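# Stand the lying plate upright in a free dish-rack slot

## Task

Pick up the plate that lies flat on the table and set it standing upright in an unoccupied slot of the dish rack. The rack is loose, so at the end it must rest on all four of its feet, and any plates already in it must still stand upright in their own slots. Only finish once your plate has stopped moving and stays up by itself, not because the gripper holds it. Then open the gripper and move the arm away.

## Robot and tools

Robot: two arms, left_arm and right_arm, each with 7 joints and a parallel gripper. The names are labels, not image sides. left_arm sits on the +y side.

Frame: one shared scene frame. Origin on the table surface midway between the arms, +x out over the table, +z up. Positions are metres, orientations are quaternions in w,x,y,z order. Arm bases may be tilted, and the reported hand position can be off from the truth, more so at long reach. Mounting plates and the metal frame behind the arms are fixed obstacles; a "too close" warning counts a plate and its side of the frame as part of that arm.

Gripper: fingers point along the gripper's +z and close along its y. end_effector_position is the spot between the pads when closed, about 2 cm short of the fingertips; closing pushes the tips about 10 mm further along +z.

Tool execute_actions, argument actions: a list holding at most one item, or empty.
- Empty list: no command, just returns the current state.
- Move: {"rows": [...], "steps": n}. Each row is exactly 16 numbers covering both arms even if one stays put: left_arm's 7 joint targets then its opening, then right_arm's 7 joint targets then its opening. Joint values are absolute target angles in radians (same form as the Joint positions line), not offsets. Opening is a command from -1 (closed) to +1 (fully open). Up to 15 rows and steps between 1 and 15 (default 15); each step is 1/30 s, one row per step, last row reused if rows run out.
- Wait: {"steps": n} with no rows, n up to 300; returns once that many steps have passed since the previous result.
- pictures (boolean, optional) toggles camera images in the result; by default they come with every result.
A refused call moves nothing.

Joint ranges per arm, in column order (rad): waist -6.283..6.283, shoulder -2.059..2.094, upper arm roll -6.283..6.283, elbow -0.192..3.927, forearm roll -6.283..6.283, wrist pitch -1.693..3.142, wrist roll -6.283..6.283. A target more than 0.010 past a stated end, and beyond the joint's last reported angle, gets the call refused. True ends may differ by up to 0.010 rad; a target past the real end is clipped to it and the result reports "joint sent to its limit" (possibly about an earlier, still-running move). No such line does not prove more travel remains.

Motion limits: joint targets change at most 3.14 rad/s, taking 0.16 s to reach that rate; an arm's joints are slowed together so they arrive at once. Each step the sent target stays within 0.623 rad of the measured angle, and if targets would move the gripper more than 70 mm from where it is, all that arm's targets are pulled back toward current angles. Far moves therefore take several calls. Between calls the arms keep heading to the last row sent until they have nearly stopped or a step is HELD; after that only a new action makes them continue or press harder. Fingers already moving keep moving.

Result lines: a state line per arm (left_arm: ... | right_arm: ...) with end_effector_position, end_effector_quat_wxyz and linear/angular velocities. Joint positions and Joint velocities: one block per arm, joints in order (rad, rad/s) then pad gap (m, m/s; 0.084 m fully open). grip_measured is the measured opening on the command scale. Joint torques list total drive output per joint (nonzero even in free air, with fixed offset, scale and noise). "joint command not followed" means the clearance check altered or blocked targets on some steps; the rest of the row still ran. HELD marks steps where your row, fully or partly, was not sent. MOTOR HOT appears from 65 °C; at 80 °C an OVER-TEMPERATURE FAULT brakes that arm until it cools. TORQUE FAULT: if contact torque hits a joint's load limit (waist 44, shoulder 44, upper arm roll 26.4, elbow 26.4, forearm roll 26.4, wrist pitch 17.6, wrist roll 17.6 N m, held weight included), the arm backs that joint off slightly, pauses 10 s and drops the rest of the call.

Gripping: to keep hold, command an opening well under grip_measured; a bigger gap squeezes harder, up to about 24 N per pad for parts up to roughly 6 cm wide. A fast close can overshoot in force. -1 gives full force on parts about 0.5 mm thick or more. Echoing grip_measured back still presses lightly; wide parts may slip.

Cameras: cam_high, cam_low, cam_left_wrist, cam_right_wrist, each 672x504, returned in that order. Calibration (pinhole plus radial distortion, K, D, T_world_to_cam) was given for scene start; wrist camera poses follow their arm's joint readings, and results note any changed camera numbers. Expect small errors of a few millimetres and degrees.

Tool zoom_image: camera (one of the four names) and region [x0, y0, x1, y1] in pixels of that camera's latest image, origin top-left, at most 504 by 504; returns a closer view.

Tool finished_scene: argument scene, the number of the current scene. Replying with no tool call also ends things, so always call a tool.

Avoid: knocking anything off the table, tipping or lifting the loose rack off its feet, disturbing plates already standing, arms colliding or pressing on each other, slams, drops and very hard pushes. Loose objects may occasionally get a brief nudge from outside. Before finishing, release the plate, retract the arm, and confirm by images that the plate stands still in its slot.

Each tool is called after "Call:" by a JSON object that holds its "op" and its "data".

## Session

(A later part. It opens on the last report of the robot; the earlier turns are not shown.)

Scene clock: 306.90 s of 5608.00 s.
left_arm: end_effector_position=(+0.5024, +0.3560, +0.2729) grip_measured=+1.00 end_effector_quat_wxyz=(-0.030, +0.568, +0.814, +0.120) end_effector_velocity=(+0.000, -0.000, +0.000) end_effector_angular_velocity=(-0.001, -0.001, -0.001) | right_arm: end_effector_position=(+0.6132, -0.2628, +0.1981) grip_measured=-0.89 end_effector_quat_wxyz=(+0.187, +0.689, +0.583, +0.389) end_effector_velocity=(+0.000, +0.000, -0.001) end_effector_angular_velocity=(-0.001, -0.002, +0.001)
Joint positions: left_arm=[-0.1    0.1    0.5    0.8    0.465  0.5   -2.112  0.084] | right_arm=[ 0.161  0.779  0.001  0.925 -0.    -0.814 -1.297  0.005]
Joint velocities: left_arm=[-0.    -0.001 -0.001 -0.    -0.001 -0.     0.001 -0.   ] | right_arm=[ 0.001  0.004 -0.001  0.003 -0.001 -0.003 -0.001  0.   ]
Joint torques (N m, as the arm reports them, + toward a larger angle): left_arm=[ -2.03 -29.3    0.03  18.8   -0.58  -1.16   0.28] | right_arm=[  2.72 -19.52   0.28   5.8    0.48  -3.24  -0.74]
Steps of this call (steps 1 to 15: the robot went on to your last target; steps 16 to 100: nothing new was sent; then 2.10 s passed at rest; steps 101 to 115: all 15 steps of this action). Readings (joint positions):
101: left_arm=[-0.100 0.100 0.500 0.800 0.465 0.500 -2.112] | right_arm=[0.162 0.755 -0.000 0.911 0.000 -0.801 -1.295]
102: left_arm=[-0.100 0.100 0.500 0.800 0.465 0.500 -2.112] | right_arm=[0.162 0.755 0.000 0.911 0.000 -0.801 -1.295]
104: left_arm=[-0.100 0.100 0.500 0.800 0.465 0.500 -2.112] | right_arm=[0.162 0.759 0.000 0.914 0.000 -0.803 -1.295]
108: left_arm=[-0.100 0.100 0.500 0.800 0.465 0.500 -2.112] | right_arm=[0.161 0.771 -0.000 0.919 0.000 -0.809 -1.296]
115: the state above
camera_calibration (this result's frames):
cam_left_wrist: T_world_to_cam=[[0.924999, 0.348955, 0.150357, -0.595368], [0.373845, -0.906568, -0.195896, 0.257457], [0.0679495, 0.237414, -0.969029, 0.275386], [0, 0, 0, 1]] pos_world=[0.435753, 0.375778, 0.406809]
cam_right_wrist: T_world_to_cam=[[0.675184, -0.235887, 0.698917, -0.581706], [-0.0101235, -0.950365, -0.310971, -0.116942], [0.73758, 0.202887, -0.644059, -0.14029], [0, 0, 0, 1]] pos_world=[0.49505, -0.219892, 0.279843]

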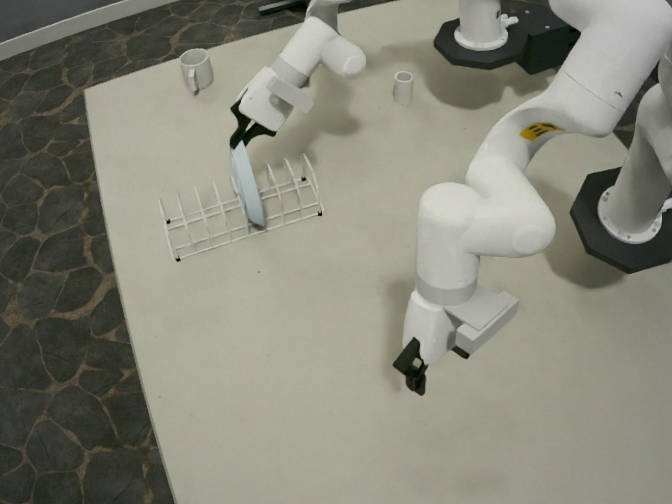

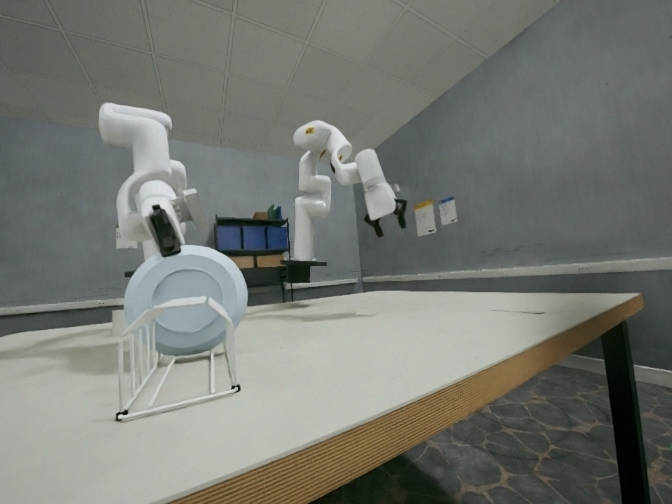

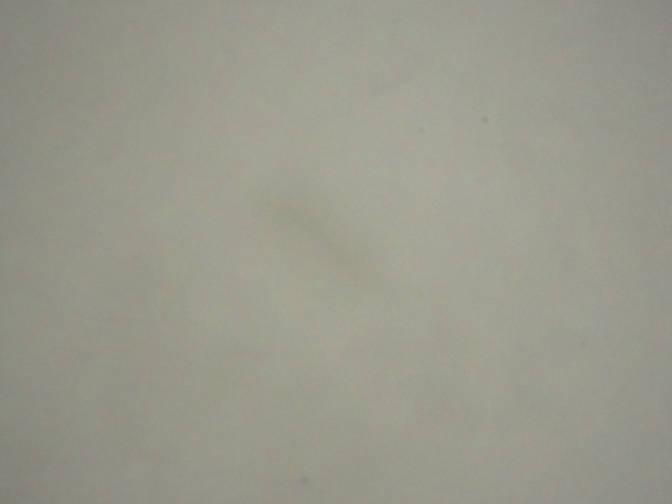

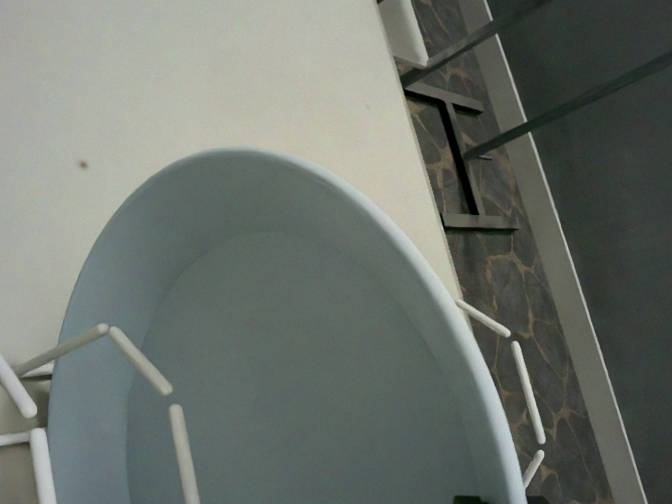

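Call:
{"op": "execute_actions", "data": {"actions": [{"rows":[[-0.1,0.1,0.5,0.8,0.465,0.5,-2.112,1,0.1608,0.779,0,0.9235,0,-0.8125,-1.297,-0.88],[-0.1,0.1,0.5,0.8,0.465,0.5,-2.112,1,0.1608,0.779,0,0.9235,0,-0.8125,-1.297,-0.84],[-0.1,0.1,0.5,0.8,0.465,0.5,-2.112,1,0.1608,0.779,0,0.9235,0,-0.8125,-1.297,-0.8],[-0.1,0.1,0.5,0.8,0.465,0.5,-2.112,1,0.1608,0.779,0,0.9235,0,-0.8125,-1.297,-0.76],[-0.1,0.1,0.5,0.8,0.465,0.5,-2.112,1,0.1608,0.779,0,0.9235,0,-0.8125,-1.297,-0.72],[-0.1,0.1,0.5,0.8,0.465,0.5,-2.112,1,0.1608,0.779,0,0.9235,0,-0.8125,-1.297,-0.68],[-0.1,0.1,0.5,0.8,0.465,0.5,-2.112,1,0.1608,0.779,0,0.9235,0,-0.8125,-1.297,-0.63],[-0.1,0.1,0.5,0.8,0.465,0.5,-2.112,1,0.1608,0.779,0,0.9235,0,-0.8125,-1.297,-0.58],[-0.1,0.1,0.5,0.8,0.465,0.5,-2.112,1,0.1608,0.779,0,0.9235,0,-0.8125,-1.297,-0.52],[-0.1,0.1,0.5,0.8,0.465,0.5,-2.112,1,0.1608,0.779,0,0.9235,0,-0.8125,-1.297,-0.46],[-0.1,0.1,0.5,0.8,0.465,0.5,-2.112,1,0.1608,0.779,0,0.9235,0,-0.8125,-1.297,-0.4],[-0.1,0.1,0.5,0.8,0.465,0.5,-2.112,1,0.1608,0.779,0,0.9235,0,-0.8125,-1.297,-0.3],[-0.1,0.1,0.5,0.8,0.465,0.5,-2.112,1,0.1608,0.779,0,0.9235,0,-0.8125,-1.297,-0.2],[-0.1,0.1,0.5,0.8,0.465,0.5,-2.112,1,0.1608,0.779,0,0.9235,0,-0.8125,-1.297,-0.1]],"steps":15}], "pictures": false}}

Call:
{"op": "execute_actions", "data": {"actions": [{"rows":[[-0.1,0.1,0.5,0.8,0.465,0.5,-2.112,1,0.1608,0.769,0,0.911,0,-0.815,-1.297,-0.1],[-0.1,0.1,0.5,0.8,0.465,0.5,-2.112,1,0.1608,0.748,0,0.885,0,-0.82,-1.297,-0.1],[-0.1,0.1,0.5,0.8,0.465,0.5,-2.112,1,0.1608,0.717,0,0.846,0,-0.828,-1.297,-0.1],[-0.1,0.1,0.5,0.8,0.465,0.5,-2.112,1,0.1608,0.686,0,0.808,0,-0.836,-1.297,-0.1],[-0.1,0.1,0.5,0.8,0.465,0.5,-2.112,1,0.1608,0.655,0,0.769,0,-0.843,-1.297,-0.1],[-0.1,0.1,0.5,0.8,0.465,0.5,-2.112,1,0.1608,0.614,0,0.718,0,-0.854,-1.297,-0.1],[-0.1,0.1,0.5,0.8,0.465,0.5,-2.112,1,0.1608,0.573,0,0.666,0,-0.864,-1.297,-0.1],[-0.1,0.1,0.5,0.8,0.465,0.5,-2.112,1,0.15,0.51,0,0.62,0,-0.84,-1.297,-0.1],[-0.1,0.1,0.5,0.8,0.465,0.5,-2.112,1,0.14,0.44,0,0.58,0,-0.8,-1.297,-0.1],[-0.1,0.1,0.5,0.8,0.465,0.5,-2.112,1,0.13,0.37,0,0.54,0,-0.75,-1.297,-0.1],[-0.1,0.1,0.5,0.8,0.465,0.5,-2.112,1,0.12,0.3,0,0.5,0,-0.7,-1.297,-0.1],[-0.1,0.1,0.5,0.8,0.465,0.5,-2.112,1,0.11,0.23,0,0.47,0,-0.64,-1.297,-0.1],[-0.1,0.1,0.5,0.8,0.465,0.5,-2.112,1,0.10,0.16,0,0.44,0,-0.58,-1.297,-0.1],[-0.1,0.1,0.5,0.8,0.465,0.5,-2.112,1,0.09,0.09,0,0.42,0,-0.52,-1.297,-0.1],[-0.1,0.1,0.5,0.8,0.465,0.5,-2.112,1,0.08,0.03,0,0.4,0,-0.46,-1.297,-0.1]],"steps":15}], "pictures": false}}

Call:
{"op": "execute_actions", "data": {"actions": [{"steps":30}]}}

Scene clock: 320.30 s of 5608.00 s.
left_arm: end_effector_position=(+0.5024, +0.3560, +0.2729) grip_measured=+1.00 end_effector_quat_wxyz=(-0.030, +0.568, +0.814, +0.120) end_effector_velocity=(-0.001, -0.000, -0.001) end_effector_angular_velocity=(-0.001, +0.002, -0.001) | right_arm: end_effector_position=(+0.6112, -0.2640, +0.1952) grip_measured=-0.13 end_effector_quat_wxyz=(+0.185, +0.690, +0.584, +0.385) end_effector_velocity=(+0.011, +0.005, +0.017) end_effector_angular_velocity=(+0.011, -0.041, +0.001)
Joint positions: left_arm=[-0.1    0.1    0.5    0.8    0.465  0.5   -2.112  0.084] | right_arm=[ 0.16   0.781 -0.001  0.922  0.    -0.811 -1.297  0.038]
Joint velocities: left_arm=[-0.    -0.    -0.    -0.002 -0.    -0.     0.001 -0.   ] | right_arm=[ 0.003 -0.014  0.005  0.015 -0.    -0.014  0.     0.042]
Joint torques (N m, as the arm reports them, + toward a larger angle): left_arm=[ -2.25 -29.15   0.03  18.74  -0.65  -1.02   0.3 ] | right_arm=[  2.78 -20.01   0.49   5.93   0.46  -3.46  -0.75]
Steps of this call (steps 1 to 15: the robot went on to your last target; steps 16 to 100: nothing new was sent; then 9.57 s passed at rest; steps 101 to 115: all 15 steps of this action). Readings (joint positions):
101: left_arm=[-0.100 0.100 0.500 0.800 0.465 0.500 -2.112] | right_arm=[0.161 0.781 0.000 0.925 -0.000 -0.814 -1.297]
102: left_arm=[-0.100 0.100 0.500 0.800 0.465 0.500 -2.112] | right_arm=[0.161 0.781 0.000 0.924 -0.000 -0.813 -1.297]
104: left_arm=[-0.100 0.100 0.500 0.800 0.465 0.500 -2.112] | right_arm=[0.161 0.781 -0.000 0.923 0.000 -0.812 -1.297]
108: left_arm=[-0.100 0.100 0.500 0.800 0.465 0.500 -2.112] | right_arm=[0.160 0.782 -0.001 0.921 0.000 -0.810 -1.297]
115: the state above

Scene clock: 320.80 s of 5608.00 s.
left_arm: end_effector_position=(+0.5024, +0.3560, +0.2729) grip_measured=+1.00 end_effector_quat_wxyz=(-0.030, +0.568, +0.814, +0.120) end_effector_velocity=(+0.000, -0.001, +0.000) end_effector_angular_velocity=(-0.000, -0.000, -0.002) | right_arm: end_effector_position=(+0.5443, -0.3023, +0.2822) grip_measured=-0.11 end_effector_quat_wxyz=(+0.183, +0.704, +0.579, +0.368) end_effector_velocity=(-0.164, -0.203, +0.263) end_effector_angular_velocity=(-0.086, +0.453, -0.228)
Joint positions: left_arm=[-0.1    0.1    0.5    0.8    0.465  0.5   -2.112  0.084] | right_arm=[ 0.128  0.357 -0.     0.549  0.    -0.727 -1.297  0.039]
Joint velocities: left_arm=[ 0.    -0.    -0.001 -0.    -0.     0.     0.001 -0.   ] | right_arm=[-0.257 -1.691 -0.019 -0.872  0.004  1.251 -0.    -0.   ]
Joint torques (N m, as the arm reports them, + toward a larger angle): left_arm=[ -2.02 -29.24   0.14  18.7   -0.64  -1.2    0.27] | right_arm=[  2.03 -15.95   1.41   6.17   0.49  -3.18  -0.87]
Steps of this call (steps 1 to 15: all 15 steps of this action). Readings (joint positions):
1: left_arm=[-0.100 0.100 0.500 0.800 0.465 0.500 -2.112] | right_arm=[0.160 0.781 -0.000 0.922 0.000 -0.811 -1.297]
2: left_arm=[-0.100 0.100 0.500 0.800 0.465 0.500 -2.112] | right_arm=[0.161 0.779 -0.000 0.921 0.000 -0.812 -1.297]
4: left_arm=[-0.100 0.100 0.500 0.800 0.465 0.500 -2.112] | right_arm=[0.161 0.765 -0.000 0.903 0.000 -0.816 -1.297]
8: left_arm=[-0.100 0.100 0.500 0.800 0.465 0.500 -2.112] | right_arm=[0.161 0.681 -0.000 0.800 0.000 -0.837 -1.297]
15: the state above

Scene clock: 321.80 s of 5608.00 s.
left_arm: end_effector_position=(+0.5024, +0.3560, +0.2729) grip_measured=+1.00 end_effector_quat_wxyz=(-0.030, +0.568, +0.814, +0.120) end_effector_velocity=(-0.000, -0.000, -0.001) end_effector_angular_velocity=(+0.000, +0.001, -0.001) | right_arm: end_effector_position=(+0.5065, -0.3362, +0.3262) grip_measured=-0.11 end_effector_quat_wxyz=(+0.168, +0.730, +0.576, +0.328) end_effector_velocity=(-0.001, -0.000, -0.001) end_effector_angular_velocity=(-0.000, +0.002, -0.001)
Joint positions: left_arm=[-0.1    0.1    0.5    0.8    0.465  0.5   -2.112  0.084] | right_arm=[ 0.08   0.03   0.     0.4   -0.    -0.46  -1.297  0.039]
Joint velocities: left_arm=[-0.     0.001 -0.001 -0.     0.     0.     0.001 -0.   ] | right_arm=[-0.001  0.    -0.    -0.002 -0.     0.     0.     0.   ]
Joint torques (N m, as the arm reports them, + toward a larger angle): left_arm=[ -2.23 -29.19   0.03  18.83  -0.7   -1.15   0.28] | right_arm=[  1.48 -11.96   0.31   8.11   0.45  -3.61  -0.83]
Steps of this call (steps 1 to 30: the robot went on to your last target). Readings (joint positions):
1: left_arm=[-0.100 0.100 0.500 0.800 0.465 0.500 -2.112] | right_arm=[0.120 0.299 -0.001 0.520 0.000 -0.683 -1.297]
2: left_arm=[-0.100 0.100 0.500 0.800 0.465 0.500 -2.112] | right_arm=[0.111 0.242 -0.001 0.494 0.000 -0.637 -1.297]
4: left_arm=[-0.100 0.100 0.500 0.800 0.465 0.500 -2.112] | right_arm=[0.095 0.135 -0.001 0.449 0.000 -0.552 -1.297]
8: left_arm=[-0.100 0.100 0.500 0.800 0.465 0.500 -2.112] | right_arm=[0.083 0.050 -0.000 0.410 0.000 -0.479 -1.297]
30: the state above
All arms were judged still, so your last target was given up. Only a new action makes them travel on or press farther. Fingers that are still opening or closing keep moving.
camera_calibration (this result's frames):
cam_left_wrist: T_world_to_cam=[[0.924999, 0.348956, 0.150357, -0.595368], [0.373845, -0.906568, -0.195896, 0.257457], [0.0679497, 0.237414, -0.969029, 0.275386], [0, 0, 0, 1]] pos_world=[0.435753, 0.375778, 0.406809]
cam_right_wrist: T_world_to_cam=[[0.747367, -0.267877, 0.608017, -0.634176], [-0.11369, -0.953185, -0.280203, -0.106436], [0.654612, 0.140289, -0.742834, 0.0889593], [0, 0, 0, 1]] pos_world=[0.403628, -0.283815, 0.421847]

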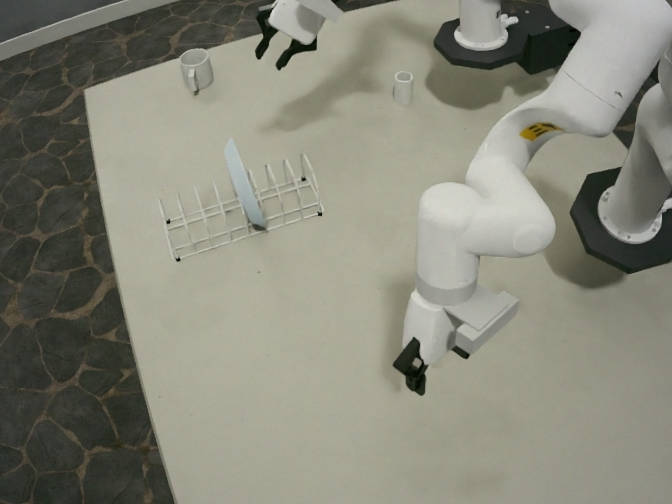

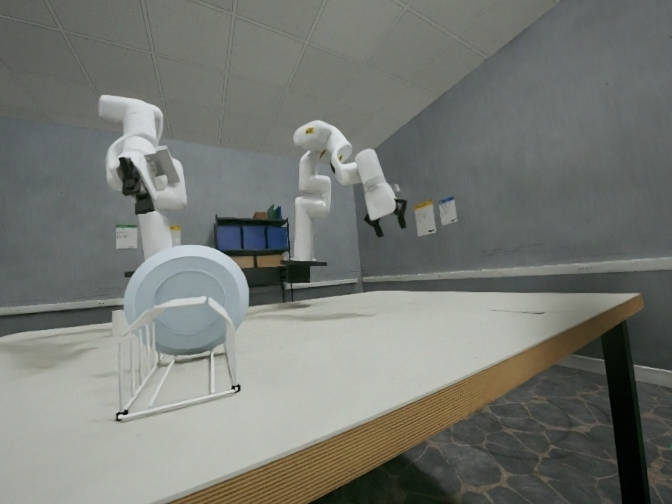

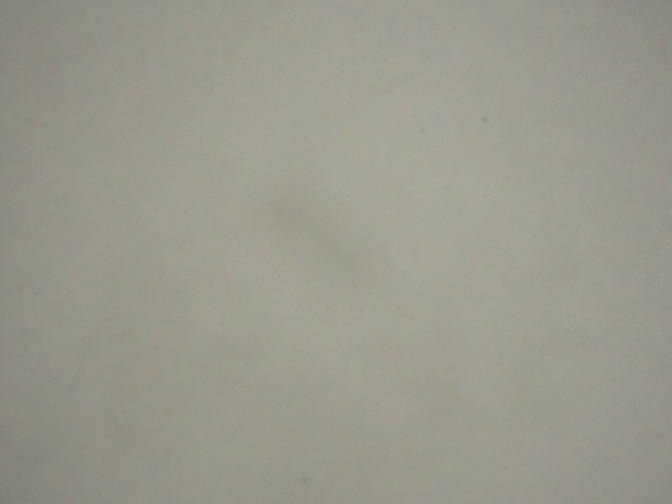

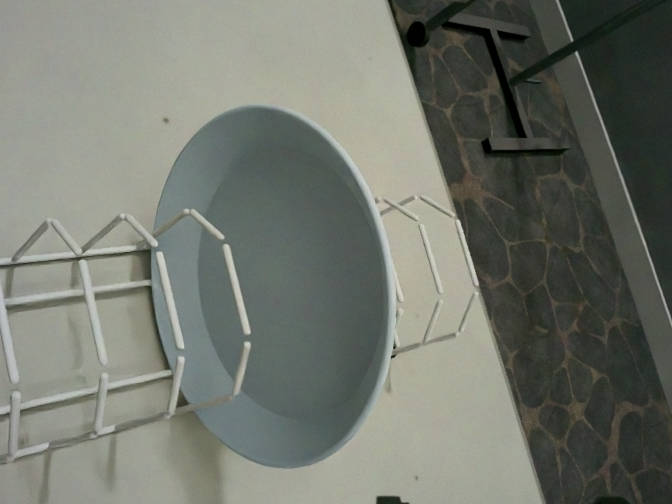

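Confirm it's still.

Call:
{"op": "execute_actions", "data": {"actions": [{"steps":45}]}}

Scene clock: 323.30 s of 5608.00 s.
left_arm: end_effector_position=(+0.5024, +0.3560, +0.2729) grip_measured=+1.00 end_effector_quat_wxyz=(-0.030, +0.568, +0.814, +0.120) end_effector_velocity=(+0.001, -0.000, -0.000) end_effector_angular_velocity=(+0.000, -0.000, +0.000) | right_arm: end_effector_position=(+0.5066, -0.3362, +0.3263) grip_measured=-0.11 end_effector_quat_wxyz=(+0.168, +0.730, +0.576, +0.328) end_effector_velocity=(+0.001, -0.001, +0.001) end_effector_angular_velocity=(-0.000, -0.002, -0.001)
Joint positions: left_arm=[-0.1    0.1    0.5    0.8    0.465  0.5   -2.112  0.084] | right_arm=[ 0.08   0.03  -0.     0.4    0.    -0.46  -1.297  0.039]
Joint velocities: left_arm=[-0.001  0.001  0.     0.001 -0.001 -0.    -0.001 -0.   ] | right_arm=[-0.002  0.     0.     0.002 -0.001  0.    -0.     0.   ]
Joint torques (N m, as the arm reports them, + toward a larger angle): left_arm=[ -1.94 -29.15  -0.02  18.82  -0.65  -1.09   0.2 ] | right_arm=[  1.29 -12.     0.56   8.19   0.56  -3.67  -0.79]
Steps of this call (steps 1 to 45: nothing new was sent). Readings (joint positions):
1: left_arm=[-0.100 0.100 0.500 0.800 0.465 0.500 -2.112] | right_arm=[0.080 0.030 0.000 0.400 -0.000 -0.460 -1.297]
2: left_arm=[-0.100 0.100 0.500 0.800 0.465 0.500 -2.112] | right_arm=[0.080 0.030 0.000 0.400 -0.000 -0.460 -1.297]
4: left_arm=[-0.100 0.100 0.500 0.800 0.465 0.500 -2.112] | right_arm=[0.080 0.030 0.000 0.400 -0.000 -0.460 -1.297]
8: left_arm=[-0.100 0.100 0.500 0.800 0.465 0.500 -2.112] | right_arm=[0.080 0.030 0.000 0.400 -0.000 -0.460 -1.297]
45: the state above
camera_calibration (this result's frames):
cam_left_wrist: T_world_to_cam=[[0.924999, 0.348956, 0.150357, -0.595368], [0.373845, -0.906568, -0.195896, 0.257457], [0.0679496, 0.237414, -0.969029, 0.275386], [0, 0, 0, 1]] pos_world=[0.435753, 0.375778, 0.406809]
cam_right_wrist: T_world_to_cam=[[0.747287, -0.267915, 0.608099, -0.634227], [-0.113702, -0.953178, -0.280222, -0.106424], [0.654702, 0.140264, -0.74276, 0.0889155], [0, 0, 0, 1]] pos_world=[0.403636, -0.283832, 0.421893]

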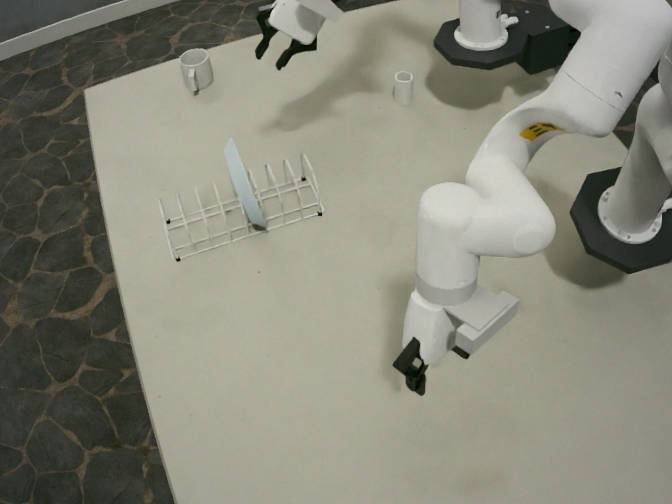

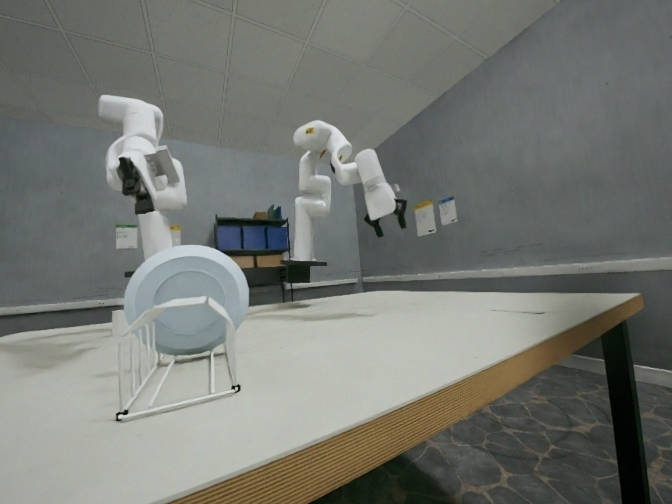

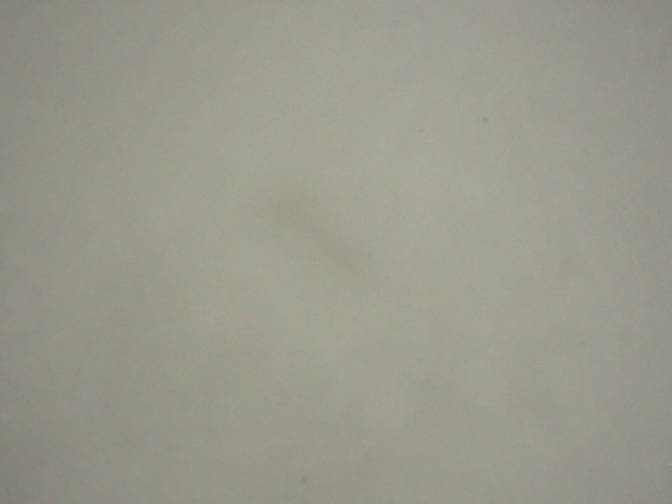

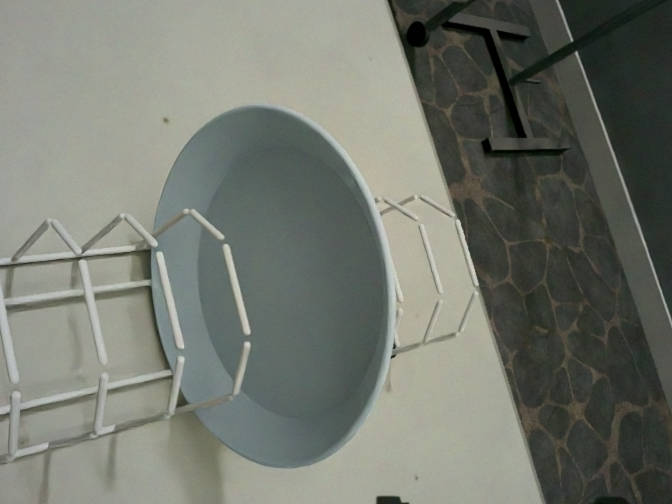

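Call:
{"op": "finished_scene", "data": {"scene": 1}}

The scene is finished: the task was done.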